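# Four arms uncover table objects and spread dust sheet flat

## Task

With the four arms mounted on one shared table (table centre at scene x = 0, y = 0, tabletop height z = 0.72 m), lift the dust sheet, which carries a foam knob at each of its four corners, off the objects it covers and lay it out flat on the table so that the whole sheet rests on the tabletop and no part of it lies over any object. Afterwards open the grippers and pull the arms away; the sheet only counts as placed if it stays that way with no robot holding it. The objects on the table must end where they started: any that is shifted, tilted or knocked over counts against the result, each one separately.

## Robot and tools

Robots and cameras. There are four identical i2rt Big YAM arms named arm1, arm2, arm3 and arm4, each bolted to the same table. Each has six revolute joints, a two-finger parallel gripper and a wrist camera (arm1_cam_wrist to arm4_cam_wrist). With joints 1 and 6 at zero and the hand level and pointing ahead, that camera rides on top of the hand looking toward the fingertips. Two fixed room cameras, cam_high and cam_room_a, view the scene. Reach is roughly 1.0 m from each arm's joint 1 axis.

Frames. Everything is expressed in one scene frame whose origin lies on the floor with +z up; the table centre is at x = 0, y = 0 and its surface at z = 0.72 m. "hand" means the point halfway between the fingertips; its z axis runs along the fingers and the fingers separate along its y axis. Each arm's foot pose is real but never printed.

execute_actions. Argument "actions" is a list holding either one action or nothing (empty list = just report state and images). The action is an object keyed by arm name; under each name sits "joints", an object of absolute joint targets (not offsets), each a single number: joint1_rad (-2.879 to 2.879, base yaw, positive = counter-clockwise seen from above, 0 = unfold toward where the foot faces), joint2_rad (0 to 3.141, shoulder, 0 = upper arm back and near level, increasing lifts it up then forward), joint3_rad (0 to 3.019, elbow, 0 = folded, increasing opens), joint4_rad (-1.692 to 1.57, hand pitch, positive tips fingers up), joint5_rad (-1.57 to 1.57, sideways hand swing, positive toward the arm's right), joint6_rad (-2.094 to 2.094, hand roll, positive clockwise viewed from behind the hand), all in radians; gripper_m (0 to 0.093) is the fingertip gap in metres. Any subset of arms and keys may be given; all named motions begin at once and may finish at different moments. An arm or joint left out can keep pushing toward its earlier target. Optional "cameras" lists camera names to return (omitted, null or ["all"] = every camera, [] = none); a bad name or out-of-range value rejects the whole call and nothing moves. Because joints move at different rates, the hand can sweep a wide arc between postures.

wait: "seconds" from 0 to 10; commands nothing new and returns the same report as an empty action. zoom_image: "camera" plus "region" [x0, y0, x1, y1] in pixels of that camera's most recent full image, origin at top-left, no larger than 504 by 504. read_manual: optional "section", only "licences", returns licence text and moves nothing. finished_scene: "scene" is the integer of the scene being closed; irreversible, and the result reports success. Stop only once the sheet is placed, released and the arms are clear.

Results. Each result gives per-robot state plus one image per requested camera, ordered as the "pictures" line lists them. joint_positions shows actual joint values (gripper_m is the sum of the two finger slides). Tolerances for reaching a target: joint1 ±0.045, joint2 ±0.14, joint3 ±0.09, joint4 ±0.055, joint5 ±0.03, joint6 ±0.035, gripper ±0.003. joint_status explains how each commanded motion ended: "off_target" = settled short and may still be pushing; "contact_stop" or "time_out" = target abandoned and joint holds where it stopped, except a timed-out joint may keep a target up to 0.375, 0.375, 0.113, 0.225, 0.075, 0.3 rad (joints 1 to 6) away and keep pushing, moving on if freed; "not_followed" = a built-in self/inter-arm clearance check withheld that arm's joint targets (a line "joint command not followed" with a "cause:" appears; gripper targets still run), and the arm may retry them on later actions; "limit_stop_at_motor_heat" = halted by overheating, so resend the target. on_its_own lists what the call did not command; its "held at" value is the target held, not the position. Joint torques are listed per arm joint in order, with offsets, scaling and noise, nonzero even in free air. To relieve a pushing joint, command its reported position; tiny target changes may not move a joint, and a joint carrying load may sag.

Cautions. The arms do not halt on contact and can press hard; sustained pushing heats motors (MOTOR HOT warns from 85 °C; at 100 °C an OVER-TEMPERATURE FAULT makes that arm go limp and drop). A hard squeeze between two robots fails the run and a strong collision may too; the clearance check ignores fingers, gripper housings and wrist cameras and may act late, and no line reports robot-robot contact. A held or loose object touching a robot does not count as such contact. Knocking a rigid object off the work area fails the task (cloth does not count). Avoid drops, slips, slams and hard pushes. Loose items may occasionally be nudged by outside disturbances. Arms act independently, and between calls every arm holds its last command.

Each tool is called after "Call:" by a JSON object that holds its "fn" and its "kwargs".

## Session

Call:
{"fn": "execute_actions", "kwargs": {"actions": [], "cameras": ["cam_high","cam_room_a"]}}

Scene clock: 0.00 s.
Joint torques (N m, as the arm reports them, + toward a larger angle): no reading
Motor temperatures (°C, as the motors report them): arm1=[25 27 27 24 25 24] | arm2=[26 26 28 26 25 25] | arm3=[24 25 28 25 25 25] | arm4=[26 26 26 26 24 24]
arm1.joint_positions: joint1_rad=+0.131 joint2_rad=+0.490 joint3_rad=+1.510 joint4_rad=-1.381 joint5_rad=+0.138 joint6_rad=+0.347 gripper_m=+0.094
arm1.joint_status: not commanded
arm1.hand: x=+0.2198 y=+0.5427 z=+1.3976 quat_wxyz=(-0.417, -0.713, -0.408, +0.388) (m; scene frame)
arm2.joint_positions: joint1_rad=-0.224 joint2_rad=+0.596 joint3_rad=+1.608 joint4_rad=-1.333 joint5_rad=-0.241 joint6_rad=+0.203 gripper_m=+0.094
arm2.joint_status: not commanded
arm2.hand: x=-0.3935 y=+0.5771 z=+1.4435 quat_wxyz=(-0.511, -0.583, -0.559, +0.294) (m; scene frame)
arm3.joint_positions: joint1_rad=-0.265 joint2_rad=+0.535 joint3_rad=+1.424 joint4_rad=-1.464 joint5_rad=+0.055 joint6_rad=-0.157 gripper_m=+0.095
arm3.joint_status: not commanded
arm3.hand: x=-0.3944 y=-0.5511 z=+1.3277 quat_wxyz=(-0.440, +0.481, -0.737, -0.181) (m; scene frame)
arm4.joint_positions: joint1_rad=+0.162 joint2_rad=+0.634 joint3_rad=+1.603 joint4_rad=-1.160 joint5_rad=+0.117 joint6_rad=+0.696 gripper_m=+0.094
arm4.joint_status: not commanded
arm4.hand: x=+0.1828 y=-0.5826 z=+1.4797 quat_wxyz=(-0.232, +0.390, -0.662, -0.597) (m; scene frame)
pictures: cam_high, cam_room_a
Images, in order (width x height): cam_high 672x504, cam_room_a 672x504.

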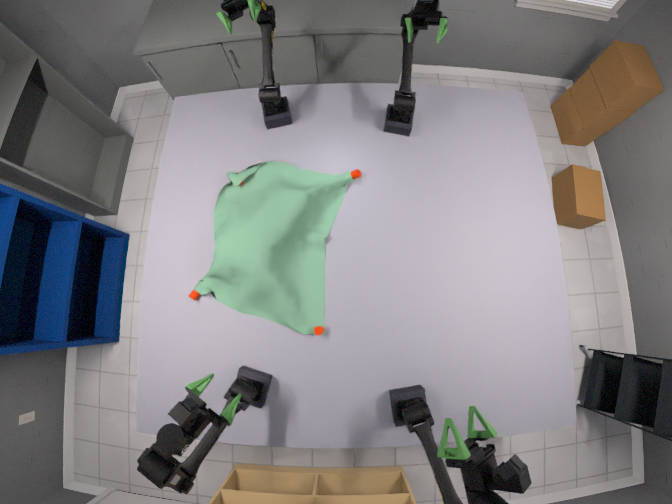

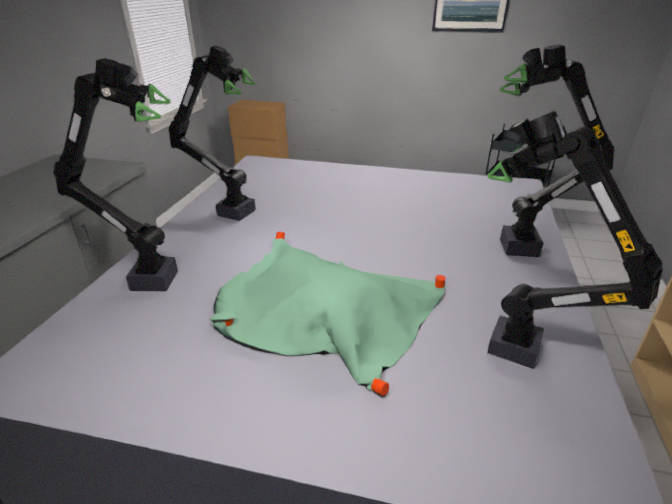

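Call:
{"fn": "execute_actions", "kwargs": {"actions": [{"arm1":{"joints":{"joint1_rad":-0.431,"joint2_rad":1.679,"joint3_rad":1.03,"joint4_rad":-0.92,"joint5_rad":0,"joint6_rad":0.67}},"arm2":{"joints":{"joint1_rad":-0.566,"joint2_rad":1.79,"joint3_rad":1.19,"joint4_rad":-0.967,"joint5_rad":0,"joint6_rad":0}},"arm3":{"joints":{"joint1_rad":0.93,"joint2_rad":1.857,"joint3_rad":1.29,"joint4_rad":-1.0,"joint5_rad":0,"joint6_rad":1.7}},"arm4":{"joints":{"joint1_rad":0.784,"joint2_rad":1.904,"joint3_rad":1.36,"joint4_rad":-1.03,"joint5_rad":0,"joint6_rad":-0.5}}}], "cameras": ["arm1_cam_wrist","arm2_cam_wrist","arm3_cam_wrist","arm4_cam_wrist"]}}

Scene clock: 18.43 s.
Joint torques (N m, as the arm reports them, + toward a larger angle): arm1=[ -0.4  -12.04   8.2    0.22   0.11   0.08] | arm2=[  0.59 -15.27   9.8    1.55   0.01  -0.14] | arm3=[  1.89 -15.25   8.27   0.38   0.08   0.12] | arm4=[ -1.59 -16.37   6.45   1.11  -0.19  -0.07]
Motor temperatures (°C, as the motors report them): arm1=[25 27 29 24 25 24] | arm2=[26 26 29 26 25 25] | arm3=[24 25 30 25 25 25] | arm4=[26 26 27 26 24 24]
arm1.joint_positions: joint1_rad=-0.430 joint2_rad=+1.663 joint3_rad=+1.027 joint4_rad=-0.933 joint5_rad=-0.001 joint6_rad=+0.663 gripper_m=+0.094
arm1.joint_status: all done
arm1.hand: x=+0.0006 y=+0.3434 z=+0.8163 quat_wxyz=(-0.001, -0.991, -0.131, -0.003) (m; scene frame)
arm2.joint_positions: joint1_rad=-0.564 joint2_rad=+1.771 joint3_rad=+1.183 joint4_rad=-0.980 joint5_rad=-0.002 joint6_rad=+0.014 gripper_m=+0.094
arm2.joint_status: all done
arm2.hand: x=-0.5962 y=+0.3022 z=+0.8264 quat_wxyz=(-0.002, -0.824, -0.567, +0.000) (m; scene frame)
arm3.joint_positions: joint1_rad=+0.934 joint2_rad=+1.854 joint3_rad=+1.280 joint4_rad=-1.007 joint5_rad=+0.000 joint6_rad=+1.690 gripper_m=+0.095
arm3.joint_status: all done
arm3.hand: x=-0.8100 y=-0.2952 z=+0.8065 quat_wxyz=(+0.001, +0.267, -0.964, +0.005) (m; scene frame)
arm4.joint_positions: joint1_rad=+0.790 joint2_rad=+1.907 joint3_rad=+1.359 joint4_rad=-1.041 joint5_rad=+0.001 joint6_rad=-0.490 gripper_m=+0.094
arm4.joint_status: all done
arm4.hand: x=-0.1951 y=-0.4592 z=+0.8228 quat_wxyz=(-0.001, +0.996, -0.085, +0.009) (m; scene frame)
pictures: arm1_cam_wrist, arm2_cam_wrist, arm3_cam_wrist, arm4_cam_wrist
Images, in order (width x height): arm1_cam_wrist 672x504, arm2_cam_wrist 672x504, arm3_cam_wrist 672x504, arm4_cam_wrist 672x504.

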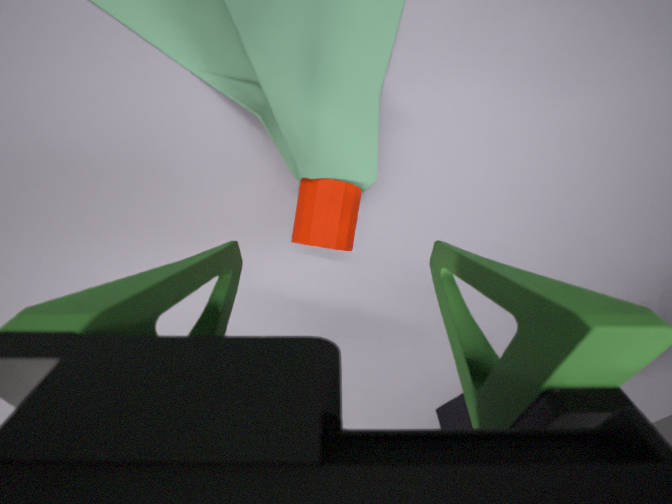

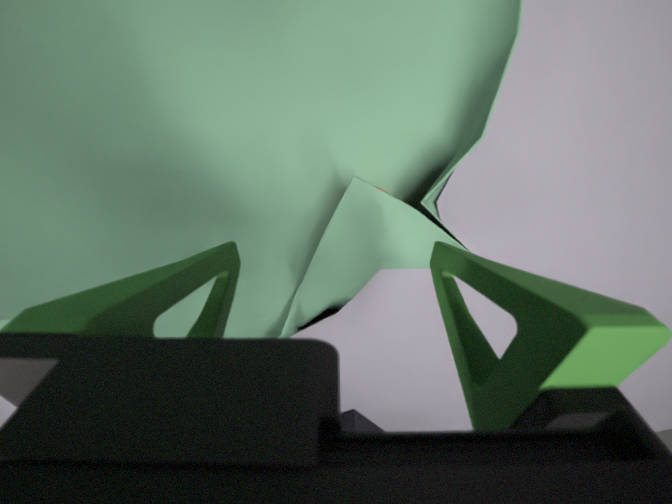

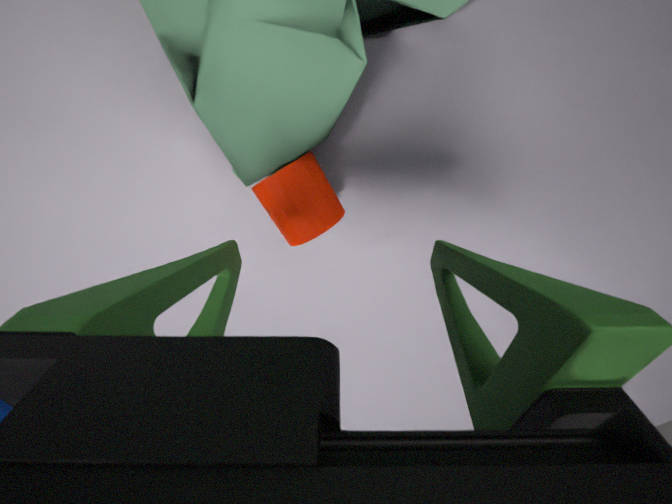

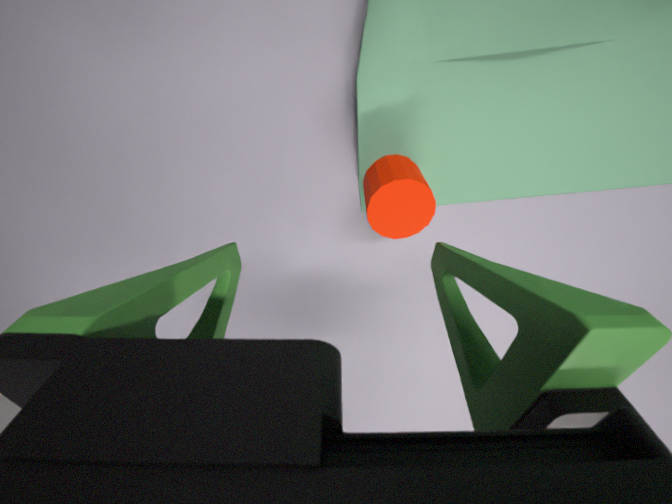

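Call:
{"fn": "execute_actions", "kwargs": {"actions": [{"arm1":{"joints":{"joint1_rad":-0.405,"joint6_rad":0.8}},"arm2":{"joints":{"joint1_rad":-0.625,"joint6_rad":0.6}},"arm3":{"joints":{"joint3_rad":1.345,"joint6_rad":1.2}},"arm4":{"joints":{"joint1_rad":0.72,"joint3_rad":1.41,"joint6_rad":-0.3}}}], "cameras": []}}

Call:
{"fn": "execute_actions", "kwargs": {"actions": [{"arm1":{"joints":{"joint2_rad":1.81,"joint3_rad":0.965,"joint4_rad":-0.725}},"arm2":{"joints":{"joint2_rad":1.92,"joint3_rad":1.115,"joint4_rad":-0.785}},"arm3":{"joints":{"joint2_rad":2.01,"joint4_rad":-0.875}},"arm4":{"joints":{"joint2_rad":2.07,"joint4_rad":-0.905}}}], "cameras": ["arm1_cam_wrist","arm2_cam_wrist","arm3_cam_wrist","arm4_cam_wrist"]}}

Scene clock: 36.27 s.
Joint torques (N m, as the arm reports them, + toward a larger angle): arm1=[  1.19 -12.64   8.29   0.29   0.08   0.09] | arm2=[  1.07 -15.35   9.77   1.54   0.05   0.14] | arm3=[  2.21 -14.75  10.84   0.32   0.07   0.03] | arm4=[ -1.24 -16.4    9.71   1.1   -0.16   0.13]
Motor temperatures (°C, as the motors report them): arm1=[25 28 30 24 25 24] | arm2=[26 27 30 26 25 25] | arm3=[24 27 31 25 25 25] | arm4=[26 27 28 26 24 24]
arm1.joint_positions: joint1_rad=-0.420 joint2_rad=+1.663 joint3_rad=+1.027 joint4_rad=-0.933 joint5_rad=-0.001 joint6_rad=+0.793 gripper_m=+0.094
arm1.joint_status: all done
arm1.hand: x=+0.0041 y=+0.3408 z=+0.8164 quat_wxyz=(-0.001, -0.997, -0.072, -0.003) (m; scene frame)
arm2.joint_positions: joint1_rad=-0.629 joint2_rad=+1.771 joint3_rad=+1.183 joint4_rad=-0.980 joint5_rad=-0.002 joint6_rad=+0.586 gripper_m=+0.094
arm2.joint_status: all done
arm2.hand: x=-0.6252 y=+0.3139 z=+0.8263 quat_wxyz=(-0.002, -0.960, -0.281, -0.001) (m; scene frame)
arm3.joint_positions: joint1_rad=+0.934 joint2_rad=+1.854 joint3_rad=+1.307 joint4_rad=-1.007 joint5_rad=+0.000 joint6_rad=+1.210 gripper_m=+0.095
arm3.joint_status: all done
arm3.hand: x=-0.8174 y=-0.2855 z=+0.8153 quat_wxyz=(+0.004, +0.488, -0.873, -0.009) (m; scene frame)
arm4.joint_positions: joint1_rad=+0.720 joint2_rad=+1.907 joint3_rad=+1.359 joint4_rad=-1.041 joint5_rad=+0.001 joint6_rad=-0.310 gripper_m=+0.094
arm4.joint_status: all done
arm4.hand: x=-0.1714 y=-0.4309 z=+0.8232 quat_wxyz=(-0.002, +0.978, -0.208, +0.009) (m; scene frame)
pictures: none
No camera images: the call's "cameras" was empty. Leave "cameras" out to get every camera's image.

Scene clock: 37.50 s.
Joint torques (N m, as the arm reports them, + toward a larger angle): arm1=[  0.96 -13.57   6.2   -0.02   0.07   0.13] | arm2=[  1.54 -13.78   7.08   1.81  -0.24   0.14] | arm3=[  1.57 -15.81   8.47   0.74   0.09  -0.02] | arm4=[ -1.45 -17.62   7.65   1.17  -0.21   0.12]
Motor temperatures (°C, as the motors report them): arm1=[25 28 30 24 25 24] | arm2=[26 27 29 26 25 25] | arm3=[24 27 31 25 25 25] | arm4=[26 27 28 26 24 24]
arm1.joint_positions: joint1_rad=-0.420 joint2_rad=+1.809 joint3_rad=+0.969 joint4_rad=-0.738 joint5_rad=-0.001 joint6_rad=+0.793 gripper_m=+0.094
arm1.joint_status: all done
arm1.hand: x=+0.0055 y=+0.3421 z=+0.7402 quat_wxyz=(+0.002, -0.997, -0.072, -0.006) (m; scene frame)
arm2.joint_positions: joint1_rad=-0.635 joint2_rad=+1.878 joint3_rad=+1.127 joint4_rad=-0.804 joint5_rad=+0.007 joint6_rad=+0.586 gripper_m=+0.094
arm2.joint_status: all done
arm2.hand: x=-0.6298 y=+0.3134 z=+0.7607 quat_wxyz=(-0.005, -0.961, -0.278, +0.007) (m; scene frame)
arm3.joint_positions: joint1_rad=+0.933 joint2_rad=+2.005 joint3_rad=+1.324 joint4_rad=-0.886 joint5_rad=+0.000 joint6_rad=+1.209 gripper_m=+0.095
arm3.joint_status: all done
arm3.hand: x=-0.8276 y=-0.2716 z=+0.7440 quat_wxyz=(+0.004, +0.487, -0.873, -0.002) (m; scene frame)
arm4.joint_positions: joint1_rad=+0.723 joint2_rad=+2.069 joint3_rad=+1.381 joint4_rad=-0.917 joint5_rad=+0.002 joint6_rad=-0.310 gripper_m=+0.094
arm4.joint_status: all done
arm4.hand: x=-0.1843 y=-0.4200 z=+0.7446 quat_wxyz=(+0.002, +0.978, -0.207, +0.016) (m; scene frame)
pictures: arm1_cam_wrist, arm2_cam_wrist, arm3_cam_wrist, arm4_cam_wrist
Images, in order (width x height): arm1_cam_wrist 672x504, arm2_cam_wrist 672x504, arm3_cam_wrist 672x504, arm4_cam_wrist 672x504.

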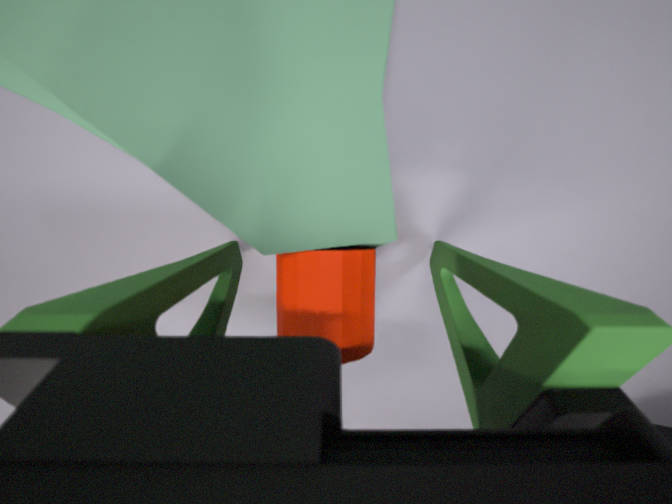

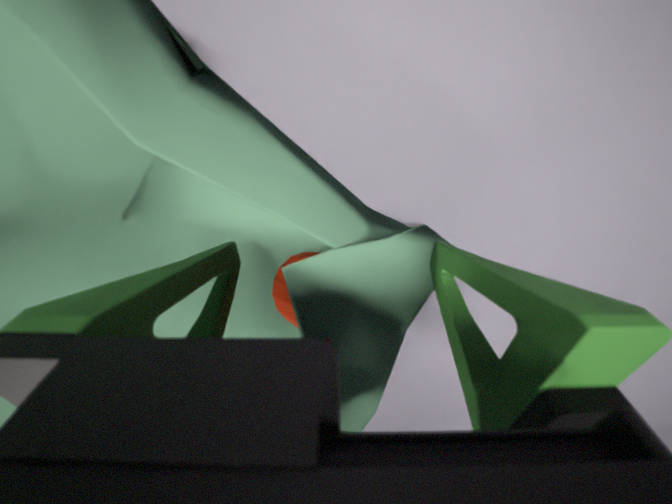

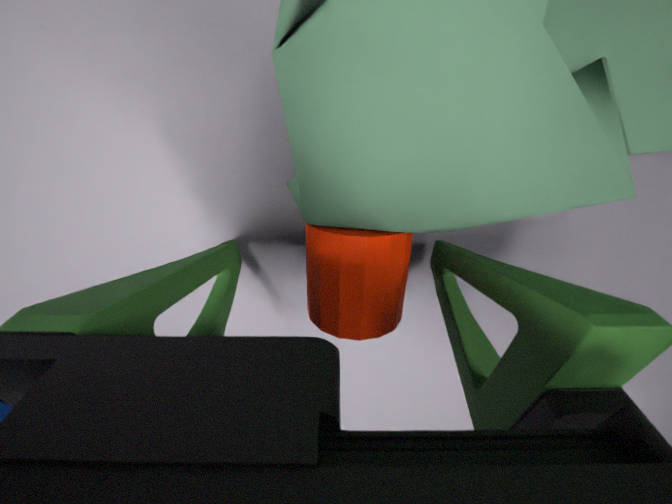

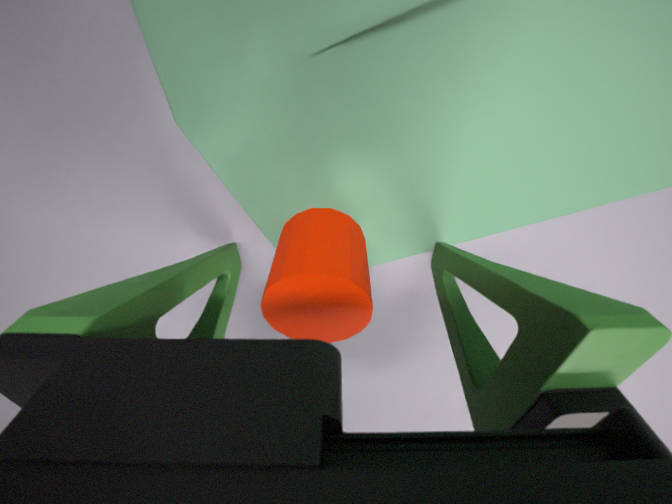

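Call:
{"fn": "execute_actions", "kwargs": {"actions": [{"arm1":{"joints":{"joint1_rad":-0.375,"joint4_rad":-0.78}},"arm2":{"joints":{"joint1_rad":-0.595,"joint4_rad":-0.85}},"arm3":{"joints":{"joint1_rad":0.955}}}], "cameras": ["arm1_cam_wrist","arm2_cam_wrist"]}}

Call:
{"fn": "execute_actions", "kwargs": {"actions": [{"arm1":{"joints":{"gripper_m":0.02}},"arm2":{"joints":{"gripper_m":0.02}},"arm3":{"joints":{"gripper_m":0.02}},"arm4":{"joints":{"gripper_m":0.02}}}], "cameras": []}}

Call:
{"fn": "execute_actions", "kwargs": {"actions": [{"arm1":{"joints":{"joint2_rad":1.55,"joint3_rad":1.03,"joint4_rad":-1.0}},"arm2":{"joints":{"joint2_rad":1.66,"joint3_rad":1.19,"joint4_rad":-1.05}},"arm3":{"joints":{"joint2_rad":1.77,"joint4_rad":-1.1}},"arm4":{"joints":{"joint2_rad":1.83,"joint4_rad":-1.15}}}], "cameras": ["arm2_cam_wrist","cam_high","cam_room_a"]}}

Scene clock: 50.47 s.
Joint torques (N m, as the arm reports them, + toward a larger angle): arm1=[  0.38 -14.22   6.37  -0.75   0.1    0.15] | arm2=[  1.3  -13.77   7.01   0.26  -0.24   0.14] | arm3=[  2.81 -15.63   8.64   0.6    0.08  -0.01] | arm4=[ -1.36 -17.32   7.67   1.14  -0.21   0.12]
Motor temperatures (°C, as the motors report them): arm1=[25 28 29 24 25 24] | arm2=[26 27 29 26 25 25] | arm3=[24 28 31 25 25 25] | arm4=[26 27 29 26 24 24]
arm1.joint_positions: joint1_rad=-0.384 joint2_rad=+1.809 joint3_rad=+0.969 joint4_rad=-0.768 joint5_rad=-0.001 joint6_rad=+0.793 gripper_m=+0.094
arm1.joint_status: all done
arm1.hand: x=+0.0222 y=+0.3393 z=+0.7405 quat_wxyz=(+0.014, -0.996, -0.089, -0.016) (m; scene frame)
arm2.joint_positions: joint1_rad=-0.602 joint2_rad=+1.879 joint3_rad=+1.127 joint4_rad=-0.836 joint5_rad=+0.007 joint6_rad=+0.586 gripper_m=+0.094
arm2.joint_status: all done
arm2.hand: x=-0.6123 y=+0.3147 z=+0.7604 quat_wxyz=(+0.008, -0.956, -0.293, -0.004) (m; scene frame)
arm3.joint_positions: joint1_rad=+0.952 joint2_rad=+2.005 joint3_rad=+1.324 joint4_rad=-0.886 joint5_rad=+0.000 joint6_rad=+1.209 gripper_m=+0.095
arm3.joint_status: all done
arm3.hand: x=-0.8359 y=-0.2781 z=+0.7441 quat_wxyz=(+0.004, +0.496, -0.868, -0.002) (m; scene frame)
arm4.joint_positions: joint1_rad=+0.723 joint2_rad=+2.069 joint3_rad=+1.381 joint4_rad=-0.917 joint5_rad=+0.002 joint6_rad=-0.310 gripper_m=+0.094
arm4.joint_status: not commanded
arm4.hand: x=-0.1843 y=-0.4200 z=+0.7446 quat_wxyz=(+0.002, +0.978, -0.207, +0.016) (m; scene frame)
pictures: arm1_cam_wrist, arm2_cam_wrist
Images, in order (width x height): arm1_cam_wrist 672x504, arm2_cam_wrist 672x504.

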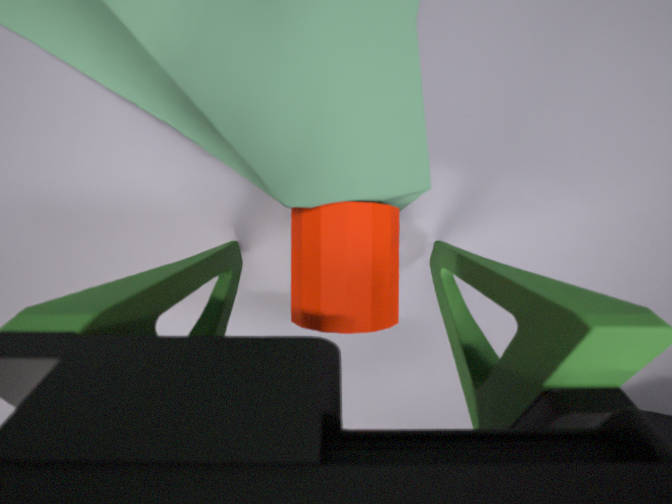

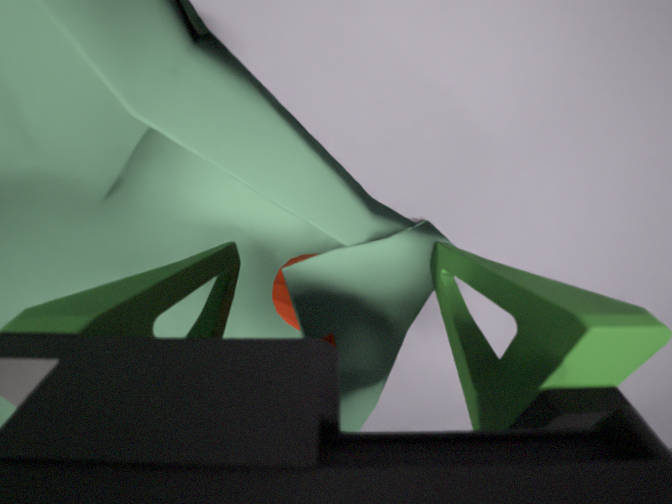

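Scene clock: 51.23 s.
Joint torques (N m, as the arm reports them, + toward a larger angle): arm1=[ -0.54 -14.27   6.47  -0.56   0.14   0.13] | arm2=[  1.24 -14.44   7.27   0.44  -0.1    0.14] | arm3=[  2.98 -15.73   8.64   0.69   0.1   -0.04] | arm4=[ -1.45 -17.42   7.65   1.1   -0.2    0.11]
Motor temperatures (°C, as the motors report them): arm1=[25 28 29 24 25 24] | arm2=[26 27 29 26 25 25] | arm3=[24 28 31 25 25 25] | arm4=[26 27 29 26 24 24]
arm1.joint_positions: joint1_rad=-0.384 joint2_rad=+1.809 joint3_rad=+0.969 joint4_rad=-0.768 joint5_rad=-0.001 joint6_rad=+0.793 gripper_m=+0.037
arm1.joint_status: gripper_m off_target (ended at +0.037, target +0.020)
arm1.hand: x=+0.0222 y=+0.3394 z=+0.7405 quat_wxyz=(+0.014, -0.996, -0.089, -0.016) (m; scene frame)
arm2.joint_positions: joint1_rad=-0.602 joint2_rad=+1.886 joint3_rad=+1.123 joint4_rad=-0.841 joint5_rad=+0.003 joint6_rad=+0.587 gripper_m=+0.020
arm2.joint_status: all done
arm2.hand: x=-0.6099 y=+0.3187 z=+0.7559 quat_wxyz=(+0.013, -0.956, -0.293, -0.010) (m; scene frame)
arm3.joint_positions: joint1_rad=+0.952 joint2_rad=+2.005 joint3_rad=+1.324 joint4_rad=-0.886 joint5_rad=+0.000 joint6_rad=+1.209 gripper_m=+0.038
arm3.joint_status: gripper_m off_target (ended at +0.038, target +0.020)
arm3.hand: x=-0.8359 y=-0.2781 z=+0.7441 quat_wxyz=(+0.004, +0.496, -0.868, -0.002) (m; scene frame)
arm4.joint_positions: joint1_rad=+0.723 joint2_rad=+2.069 joint3_rad=+1.381 joint4_rad=-0.917 joint5_rad=+0.002 joint6_rad=-0.309 gripper_m=+0.038
arm4.joint_status: gripper_m off_target (ended at +0.038, target +0.020)
arm4.hand: x=-0.1843 y=-0.4201 z=+0.7446 quat_wxyz=(+0.002, +0.978, -0.207, +0.016) (m; scene frame)
pictures: none
No camera images: the call's "cameras" was empty. Leave "cameras" out to get every camera's image.

Scene clock: 52.47 s.
Joint torques (N m, as the arm reports them, + toward a larger angle): arm1=[  0.53 -10.    12.24  -0.54   0.12   0.08] | arm2=[  1.28 -12.84  11.52   0.45  -0.1    0.13] | arm3=[  1.92 -13.9    9.92  -0.09   0.1    0.02] | arm4=[ -1.23 -14.76   8.8   -0.02  -0.2    0.12]
Motor temperatures (°C, as the motors report them): arm1=[25 28 29 24 25 24] | arm2=[26 27 29 26 25 25] | arm3=[24 28 31 25 25 25] | arm4=[26 27 29 26 24 24]
arm1.joint_positions: joint1_rad=-0.384 joint2_rad=+1.535 joint3_rad=+0.987 joint4_rad=-0.992 joint5_rad=-0.001 joint6_rad=+0.793 gripper_m=+0.037
arm1.joint_status: all done
arm1.hand: x=+0.0289 y=+0.3504 z=+0.8547 quat_wxyz=(-0.012, -0.996, -0.089, +0.006) (m; scene frame)
arm2.joint_positions: joint1_rad=-0.602 joint2_rad=+1.632 joint3_rad=+1.172 joint4_rad=-1.036 joint5_rad=+0.002 joint6_rad=+0.587 gripper_m=+0.020
arm2.joint_status: all done
arm2.hand: x=-0.6109 y=+0.3170 z=+0.8859 quat_wxyz=(-0.029, -0.955, -0.293, +0.024) (m; scene frame)
arm3.joint_positions: joint1_rad=+0.952 joint2_rad=+1.756 joint3_rad=+1.324 joint4_rad=-1.089 joint5_rad=+0.000 joint6_rad=+1.209 gripper_m=+0.038
arm3.joint_status: all done
arm3.hand: x=-0.8207 y=-0.2957 z=+0.8697 quat_wxyz=(+0.007, +0.496, -0.868, -0.025) (m; scene frame)
arm4.joint_positions: joint1_rad=+0.723 joint2_rad=+1.817 joint3_rad=+1.381 joint4_rad=-1.133 joint5_rad=+0.002 joint6_rad=-0.309 gripper_m=+0.038
arm4.joint_status: all done
arm4.hand: x=-0.1681 y=-0.4363 z=+0.8759 quat_wxyz=(-0.007, +0.978, -0.208, +0.000) (m; scene frame)
pictures: arm2_cam_wrist, cam_high, cam_room_a
Images, in order (width x height): arm2_cam_wrist 672x504, cam_high 672x504, cam_room_a 672x504.

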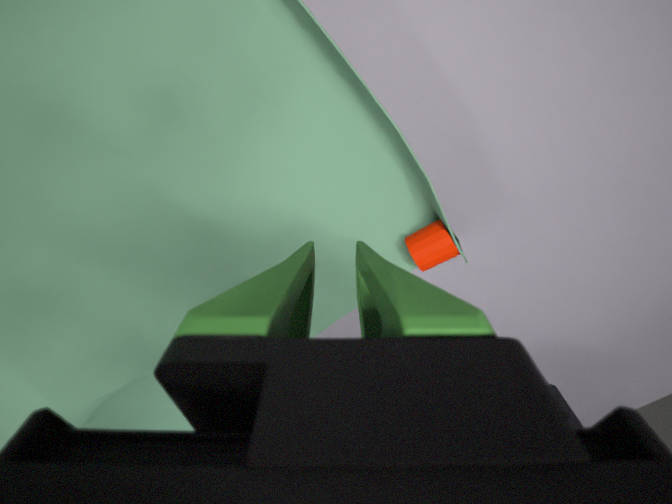

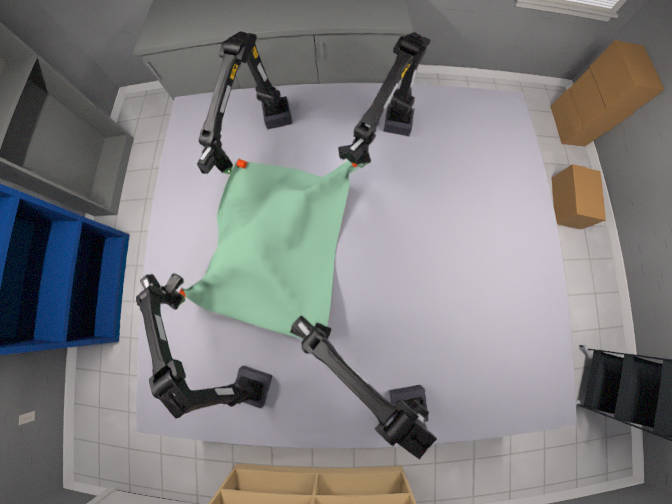

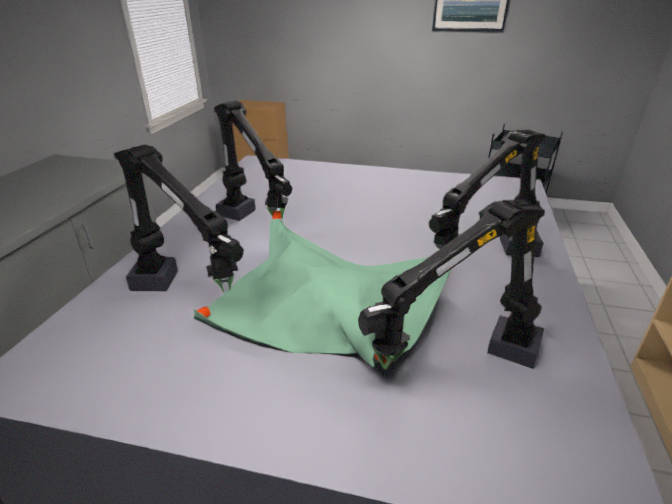

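Call:
{"fn": "execute_actions", "kwargs": {"actions": [{"arm2":{"joints":{"joint1_rad":-0.688,"joint2_rad":1.585,"joint3_rad":0.85,"joint4_rad":-0.845,"joint6_rad":1.64,"gripper_m":0.093}}}], "cameras": ["arm2_cam_wrist"]}}

Scene clock: 62.50 s.
Joint torques (N m, as the arm reports them, + toward a larger angle): arm1=[  0.64 -10.89  12.19  -0.49   0.07   0.06] | arm2=[  1.32 -11.9    8.46   1.44   0.     0.14] | arm3=[  2.84 -13.44   9.84  -0.09   0.06  -0.01] | arm4=[ -1.4  -14.69   8.72   0.    -0.2    0.11]
Motor temperatures (°C, as the motors report them): arm1=[25 28 31 24 25 24] | arm2=[26 27 30 26 25 25] | arm3=[24 28 32 25 25 25] | arm4=[26 27 29 26 24 24]
arm1.joint_positions: joint1_rad=-0.384 joint2_rad=+1.535 joint3_rad=+0.987 joint4_rad=-0.992 joint5_rad=-0.001 joint6_rad=+0.793 gripper_m=+0.037
arm1.joint_status: not commanded
arm1.hand: x=+0.0289 y=+0.3504 z=+0.8547 quat_wxyz=(-0.012, -0.996, -0.089, +0.006) (m; scene frame)
arm2.joint_positions: joint1_rad=-0.696 joint2_rad=+1.583 joint3_rad=+0.846 joint4_rad=-0.859 joint5_rad=+0.001 joint6_rad=+1.626 gripper_m=+0.093
arm2.joint_status: all done
arm2.hand: x=-0.6029 y=+0.4266 z=+0.8020 quat_wxyz=(+0.012, -0.964, +0.265, -0.004) (m; scene frame)
arm3.joint_positions: joint1_rad=+0.952 joint2_rad=+1.756 joint3_rad=+1.324 joint4_rad=-1.089 joint5_rad=+0.000 joint6_rad=+1.209 gripper_m=+0.038
arm3.joint_status: not commanded
arm3.hand: x=-0.8207 y=-0.2957 z=+0.8697 quat_wxyz=(+0.007, +0.496, -0.868, -0.025) (m; scene frame)
arm4.joint_positions: joint1_rad=+0.723 joint2_rad=+1.817 joint3_rad=+1.381 joint4_rad=-1.133 joint5_rad=+0.002 joint6_rad=-0.309 gripper_m=+0.038
arm4.joint_status: not commanded
arm4.hand: x=-0.1681 y=-0.4363 z=+0.8759 quat_wxyz=(-0.007, +0.978, -0.208, +0.000) (m; scene frame)
pictures: arm2_cam_wrist
Images, in order (width x height): arm2_cam_wrist 672x504.

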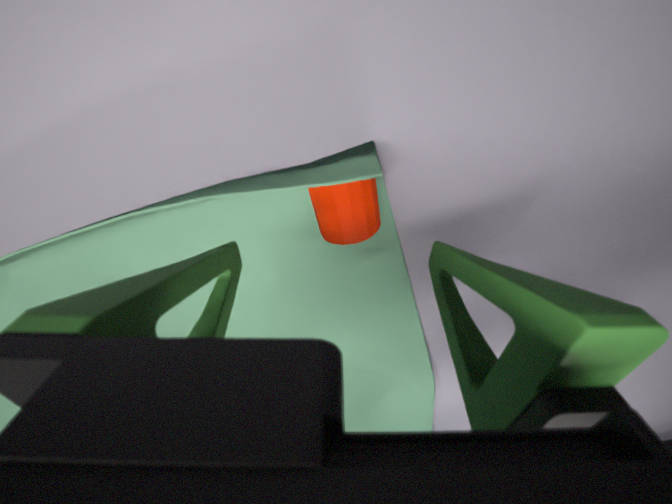

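Call:
{"fn": "execute_actions", "kwargs": {"actions": [{"arm2":{"joints":{"joint1_rad":-0.715,"joint2_rad":1.745,"joint4_rad":-0.78}}}], "cameras": ["arm2_cam_wrist"]}}

Call:
{"fn": "execute_actions", "kwargs": {"actions": [{"arm2":{"joints":{"gripper_m":0.02}}}], "cameras": ["arm2_cam_wrist"]}}

Scene clock: 68.57 s.
Joint torques (N m, as the arm reports them, + toward a larger angle): arm1=[  0.52 -10.6   12.09  -0.47   0.14   0.13] | arm2=[  0.06 -12.81   7.13   1.15   0.     0.15] | arm3=[  2.7  -13.6    9.92  -0.14   0.09  -0.01] | arm4=[ -1.39 -14.67   8.72   0.03  -0.19   0.11]
Motor temperatures (°C, as the motors report them): arm1=[25 28 32 24 25 24] | arm2=[26 27 30 26 25 25] | arm3=[24 28 32 25 25 25] | arm4=[26 27 30 26 24 24]
arm1.joint_positions: joint1_rad=-0.384 joint2_rad=+1.535 joint3_rad=+0.987 joint4_rad=-0.992 joint5_rad=-0.001 joint6_rad=+0.793 gripper_m=+0.037
arm1.joint_status: not commanded
arm1.hand: x=+0.0289 y=+0.3504 z=+0.8547 quat_wxyz=(-0.012, -0.996, -0.089, +0.006) (m; scene frame)
arm2.joint_positions: joint1_rad=-0.707 joint2_rad=+1.739 joint3_rad=+0.846 joint4_rad=-0.793 joint5_rad=+0.001 joint6_rad=+1.626 gripper_m=+0.093
arm2.joint_status: all done
arm2.hand: x=-0.6029 y=+0.4349 z=+0.7468 quat_wxyz=(+0.056, -0.961, +0.271, -0.013) (m; scene frame)
arm3.joint_positions: joint1_rad=+0.952 joint2_rad=+1.756 joint3_rad=+1.324 joint4_rad=-1.089 joint5_rad=+0.000 joint6_rad=+1.209 gripper_m=+0.038
arm3.joint_status: not commanded
arm3.hand: x=-0.8207 y=-0.2957 z=+0.8697 quat_wxyz=(+0.007, +0.496, -0.868, -0.025) (m; scene frame)
arm4.joint_positions: joint1_rad=+0.723 joint2_rad=+1.817 joint3_rad=+1.381 joint4_rad=-1.133 joint5_rad=+0.002 joint6_rad=-0.309 gripper_m=+0.038
arm4.joint_status: not commanded
arm4.hand: x=-0.1681 y=-0.4363 z=+0.8759 quat_wxyz=(-0.007, +0.978, -0.208, +0.000) (m; scene frame)
pictures: arm2_cam_wrist
Images, in order (width x height): arm2_cam_wrist 672x504.

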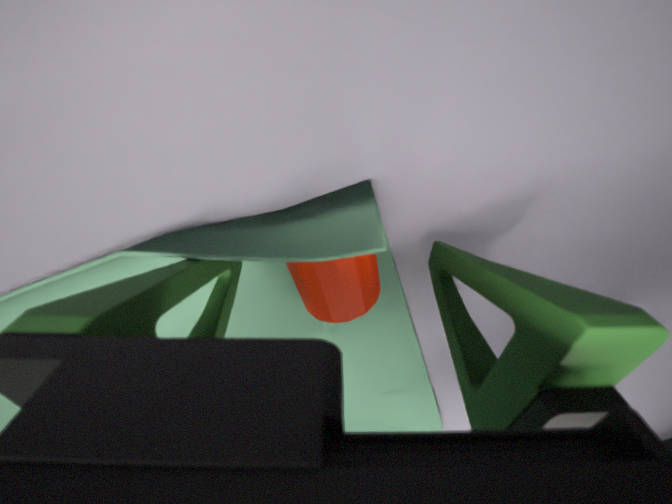

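Scene clock: 69.23 s.
Joint torques (N m, as the arm reports them, + toward a larger angle): arm1=[  0.02 -11.03  12.08  -0.51   0.16   0.1 ] | arm2=[  0.09 -12.79   7.05   1.16   0.     0.14] | arm3=[  2.61 -13.43   9.95  -0.11   0.13   0.  ] | arm4=[ -1.32 -14.75   8.71   0.04  -0.2    0.11]
Motor temperatures (°C, as the motors report them): arm1=[25 28 32 24 25 24] | arm2=[26 27 30 26 25 25] | arm3=[24 28 32 25 25 25] | arm4=[26 27 30 26 24 24]
arm1.joint_positions: joint1_rad=-0.384 joint2_rad=+1.535 joint3_rad=+0.987 joint4_rad=-0.992 joint5_rad=-0.001 joint6_rad=+0.793 gripper_m=+0.037
arm1.joint_status: not commanded
arm1.hand: x=+0.0289 y=+0.3504 z=+0.8547 quat_wxyz=(-0.012, -0.996, -0.089, +0.006) (m; scene frame)
arm2.joint_positions: joint1_rad=-0.707 joint2_rad=+1.739 joint3_rad=+0.846 joint4_rad=-0.793 joint5_rad=+0.001 joint6_rad=+1.627 gripper_m=+0.040
arm2.joint_status: gripper_m off_target (ended at +0.040, target +0.020)
arm2.hand: x=-0.6029 y=+0.4349 z=+0.7468 quat_wxyz=(+0.056, -0.961, +0.271, -0.013) (m; scene frame)
arm3.joint_positions: joint1_rad=+0.952 joint2_rad=+1.756 joint3_rad=+1.324 joint4_rad=-1.089 joint5_rad=+0.000 joint6_rad=+1.209 gripper_m=+0.038
arm3.joint_status: not commanded
arm3.hand: x=-0.8207 y=-0.2957 z=+0.8697 quat_wxyz=(+0.007, +0.496, -0.868, -0.025) (m; scene frame)
arm4.joint_positions: joint1_rad=+0.723 joint2_rad=+1.817 joint3_rad=+1.381 joint4_rad=-1.133 joint5_rad=+0.002 joint6_rad=-0.309 gripper_m=+0.038
arm4.joint_status: not commanded
arm4.hand: x=-0.1681 y=-0.4363 z=+0.8759 quat_wxyz=(-0.007, +0.978, -0.208, +0.000) (m; scene frame)
pictures: arm2_cam_wrist
Images, in order (width x height): arm2_cam_wrist 672x504.

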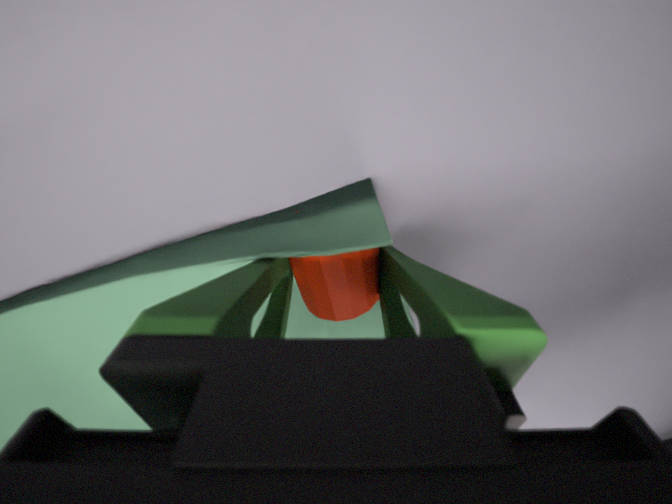

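Call:
{"fn": "execute_actions", "kwargs": {"actions": [{"arm2":{"joints":{"joint2_rad":1.45,"joint3_rad":0.9,"joint4_rad":-1.0}}}], "cameras": []}}

Call:
{"fn": "execute_actions", "kwargs": {"actions": [{"arm1":{"joints":{"joint1_rad":-0.426,"joint2_rad":1.055,"joint3_rad":1.18,"joint4_rad":-1.15}},"arm2":{"joints":{"joint1_rad":-0.817,"joint2_rad":1.025,"joint3_rad":1.15,"joint4_rad":-1.16}},"arm3":{"joints":{"joint1_rad":0.996,"joint2_rad":1.31,"joint3_rad":1.37}},"arm4":{"joints":{"joint1_rad":0.693,"joint2_rad":1.365,"joint3_rad":1.42,"joint4_rad":-1.09}}}], "cameras": ["cam_high","cam_room_a"]}}

Scene clock: 85.90 s.
Joint torques (N m, as the arm reports them, + toward a larger angle): arm1=[  0.66 -10.69  12.01  -0.73   0.13   0.08] | arm2=[ 0.11 -9.2  11.66  0.28  0.    0.13] | arm3=[  2.34 -13.8    9.88  -0.1    0.11  -0.01] | arm4=[ -1.37 -14.73   8.72   0.    -0.2    0.11]
Motor temperatures (°C, as the motors report them): arm1=[25 28 33 24 25 24] | arm2=[26 27 29 26 25 25] | arm3=[24 28 33 25 25 25] | arm4=[26 27 30 26 24 24]
arm1.joint_positions: joint1_rad=-0.384 joint2_rad=+1.535 joint3_rad=+0.987 joint4_rad=-0.992 joint5_rad=-0.001 joint6_rad=+0.793 gripper_m=+0.037
arm1.joint_status: not commanded
arm1.hand: x=+0.0289 y=+0.3504 z=+0.8547 quat_wxyz=(-0.012, -0.996, -0.089, +0.006) (m; scene frame)
arm2.joint_positions: joint1_rad=-0.707 joint2_rad=+1.434 joint3_rad=+0.873 joint4_rad=-0.986 joint5_rad=+0.001 joint6_rad=+1.627 gripper_m=+0.040
arm2.joint_status: all done
arm2.hand: x=-0.6047 y=+0.4323 z=+0.8620 quat_wxyz=(-0.011, -0.962, +0.271, +0.002) (m; scene frame)
arm3.joint_positions: joint1_rad=+0.952 joint2_rad=+1.756 joint3_rad=+1.324 joint4_rad=-1.089 joint5_rad=+0.000 joint6_rad=+1.209 gripper_m=+0.038
arm3.joint_status: not commanded
arm3.hand: x=-0.8207 y=-0.2957 z=+0.8697 quat_wxyz=(+0.007, +0.496, -0.868, -0.025) (m; scene frame)
arm4.joint_positions: joint1_rad=+0.723 joint2_rad=+1.817 joint3_rad=+1.381 joint4_rad=-1.133 joint5_rad=+0.002 joint6_rad=-0.309 gripper_m=+0.038
arm4.joint_status: not commanded
arm4.hand: x=-0.1681 y=-0.4363 z=+0.8759 quat_wxyz=(-0.007, +0.978, -0.208, +0.000) (m; scene frame)
pictures: none
No camera images: the call's "cameras" was empty. Leave "cameras" out to get every camera's image.

Scene clock: 87.37 s.
Joint torques (N m, as the arm reports them, + toward a larger angle): arm1=[-0.32 -6.89 13.84  0.21  0.01  0.11] | arm2=[ 0.97 -4.65 13.25  1.43  0.15  0.08] | arm3=[ 1.54 -9.98 11.46  0.6   0.09 -0.04] | arm4=[ -1.99 -11.39  10.42   2.06  -0.19   0.12]
Motor temperatures (°C, as the motors report them): arm1=[25 28 33 24 25 24] | arm2=[26 27 30 26 25 25] | arm3=[24 28 33 25 25 25] | arm4=[26 27 30 26 24 24]
arm1.joint_positions: joint1_rad=-0.415 joint2_rad=+1.047 joint3_rad=+1.144 joint4_rad=-1.136 joint5_rad=+0.001 joint6_rad=+0.793 gripper_m=+0.037
arm1.joint_status: all done
arm1.hand: x=+0.0245 y=+0.3687 z=+1.1055 quat_wxyz=(-0.200, -0.963, -0.070, +0.167) (m; scene frame)
arm2.joint_positions: joint1_rad=-0.820 joint2_rad=+1.014 joint3_rad=+1.133 joint4_rad=-1.149 joint5_rad=-0.004 joint6_rad=+1.627 gripper_m=+0.040
arm2.joint_status: all done
arm2.hand: x=-0.6505 y=+0.4385 z=+1.1184 quat_wxyz=(-0.258, -0.911, +0.313, +0.070) (m; scene frame)
arm3.joint_positions: joint1_rad=+0.998 joint2_rad=+1.306 joint3_rad=+1.348 joint4_rad=-1.090 joint5_rad=+0.000 joint6_rad=+1.209 gripper_m=+0.038
arm3.joint_status: all done
arm3.hand: x=-0.8211 y=-0.3291 z=+1.1019 quat_wxyz=(+0.050, +0.498, -0.828, -0.255) (m; scene frame)
arm4.joint_positions: joint1_rad=+0.707 joint2_rad=+1.368 joint3_rad=+1.387 joint4_rad=-1.101 joint5_rad=+0.002 joint6_rad=-0.308 gripper_m=+0.038
arm4.joint_status: all done
arm4.hand: x=-0.1506 y=-0.4441 z=+1.1075 quat_wxyz=(-0.128, +0.947, -0.208, -0.208) (m; scene frame)
pictures: cam_high, cam_room_a
Images, in order (width x height): cam_high 672x504, cam_room_a 672x504.

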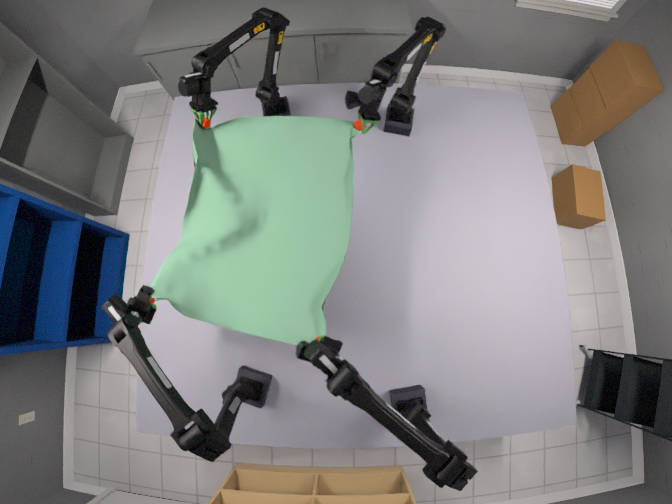

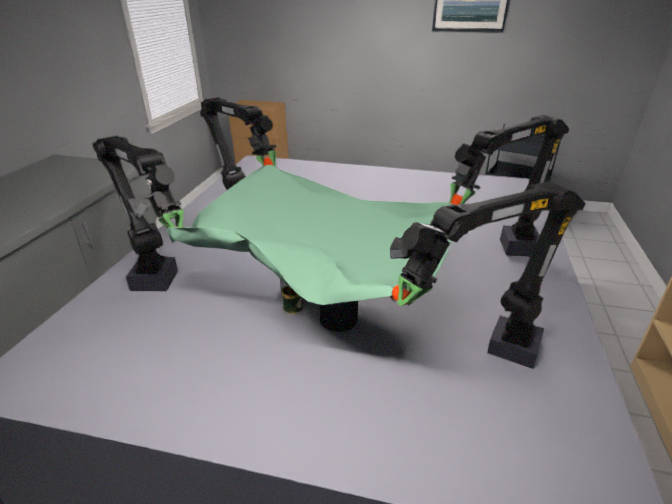

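Call:
{"fn": "execute_actions", "kwargs": {"actions": [{"arm1":{"joints":{"joint1_rad":0.09,"joint2_rad":0.855,"joint3_rad":1.33,"joint4_rad":-1.49}},"arm2":{"joints":{"joint1_rad":-0.318,"joint2_rad":1.02,"joint3_rad":1.41,"joint4_rad":-1.415,"joint6_rad":2.05}},"arm3":{"joints":{"joint1_rad":0.173,"joint2_rad":0.75,"joint3_rad":1.29,"joint4_rad":-1.55,"joint6_rad":0.6}},"arm4":{"joints":{"joint1_rad":-0.112,"joint2_rad":0.97,"joint3_rad":1.37,"joint4_rad":-1.42,"joint6_rad":-0.8}}}], "cameras": ["cam_high","cam_room_a","arm2_cam_wrist"]}}

Scene clock: 98.07 s.
Joint torques (N m, as the arm reports them, + toward a larger angle): arm1=[ 1.   -1.68 13.46  0.2  -0.01 -0.03] | arm2=[ 0.34 -5.26 14.22  1.08  0.38  0.11] | arm3=[ 2.02 -1.37 10.45  0.67  0.   -0.04] | arm4=[-2.06 -5.18  8.14  1.04 -0.03  0.  ]
Motor temperatures (°C, as the motors report them): arm1=[25 28 35 24 25 24] | arm2=[26 27 31 26 25 25] | arm3=[24 27 34 25 25 25] | arm4=[26 27 31 26 24 24]
arm1.joint_positions: joint1_rad=+0.075 joint2_rad=+0.846 joint3_rad=+1.288 joint4_rad=-1.477 joint5_rad=+0.002 joint6_rad=+0.797 gripper_m=+0.037
arm1.joint_status: all done
arm1.hand: x=+0.2161 y=+0.3992 z=+1.2006 quat_wxyz=(-0.238, -0.917, -0.299, +0.114) (m; scene frame)
arm2.joint_positions: joint1_rad=-0.313 joint2_rad=+1.018 joint3_rad=+1.376 joint4_rad=-1.397 joint5_rad=-0.011 joint6_rad=+2.034 gripper_m=+0.040
arm2.joint_status: all done
arm2.hand: x=-0.4661 y=+0.3938 z=+1.2067 quat_wxyz=(-0.257, -0.927, +0.267, -0.054) (m; scene frame)
arm3.joint_positions: joint1_rad=+0.176 joint2_rad=+0.750 joint3_rad=+1.270 joint4_rad=-1.538 joint5_rad=+0.002 joint6_rad=+0.610 gripper_m=+0.038
arm3.joint_status: all done
arm3.hand: x=-0.4694 y=-0.4482 z=+1.2023 quat_wxyz=(-0.136, +0.401, -0.875, -0.236) (m; scene frame)
arm4.joint_positions: joint1_rad=-0.095 joint2_rad=+0.979 joint3_rad=+1.366 joint4_rad=-1.403 joint5_rad=-0.003 joint6_rad=-0.793 gripper_m=+0.038
arm4.joint_status: all done
arm4.hand: x=+0.2147 y=-0.4407 z=+1.2213 quat_wxyz=(-0.257, +0.893, -0.352, -0.109) (m; scene frame)
pictures: arm2_cam_wrist, cam_high, cam_room_a
Images, in order (width x height): arm2_cam_wrist 672x504, cam_high 672x504, cam_room_a 672x504.

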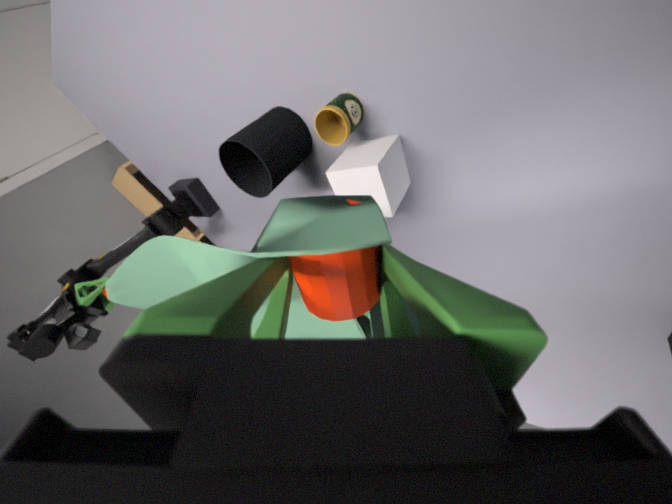

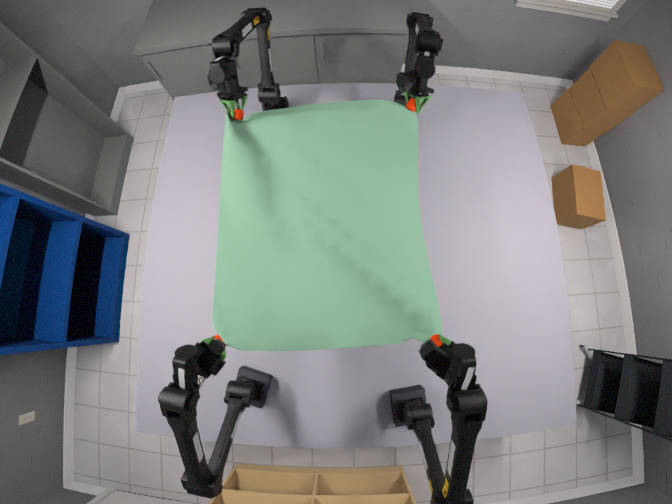

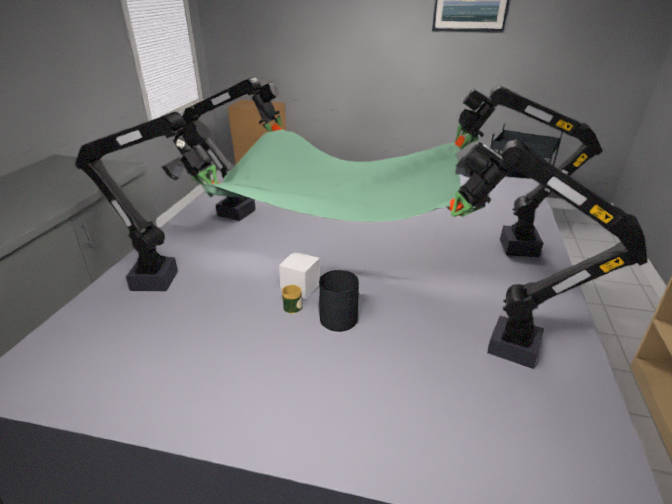

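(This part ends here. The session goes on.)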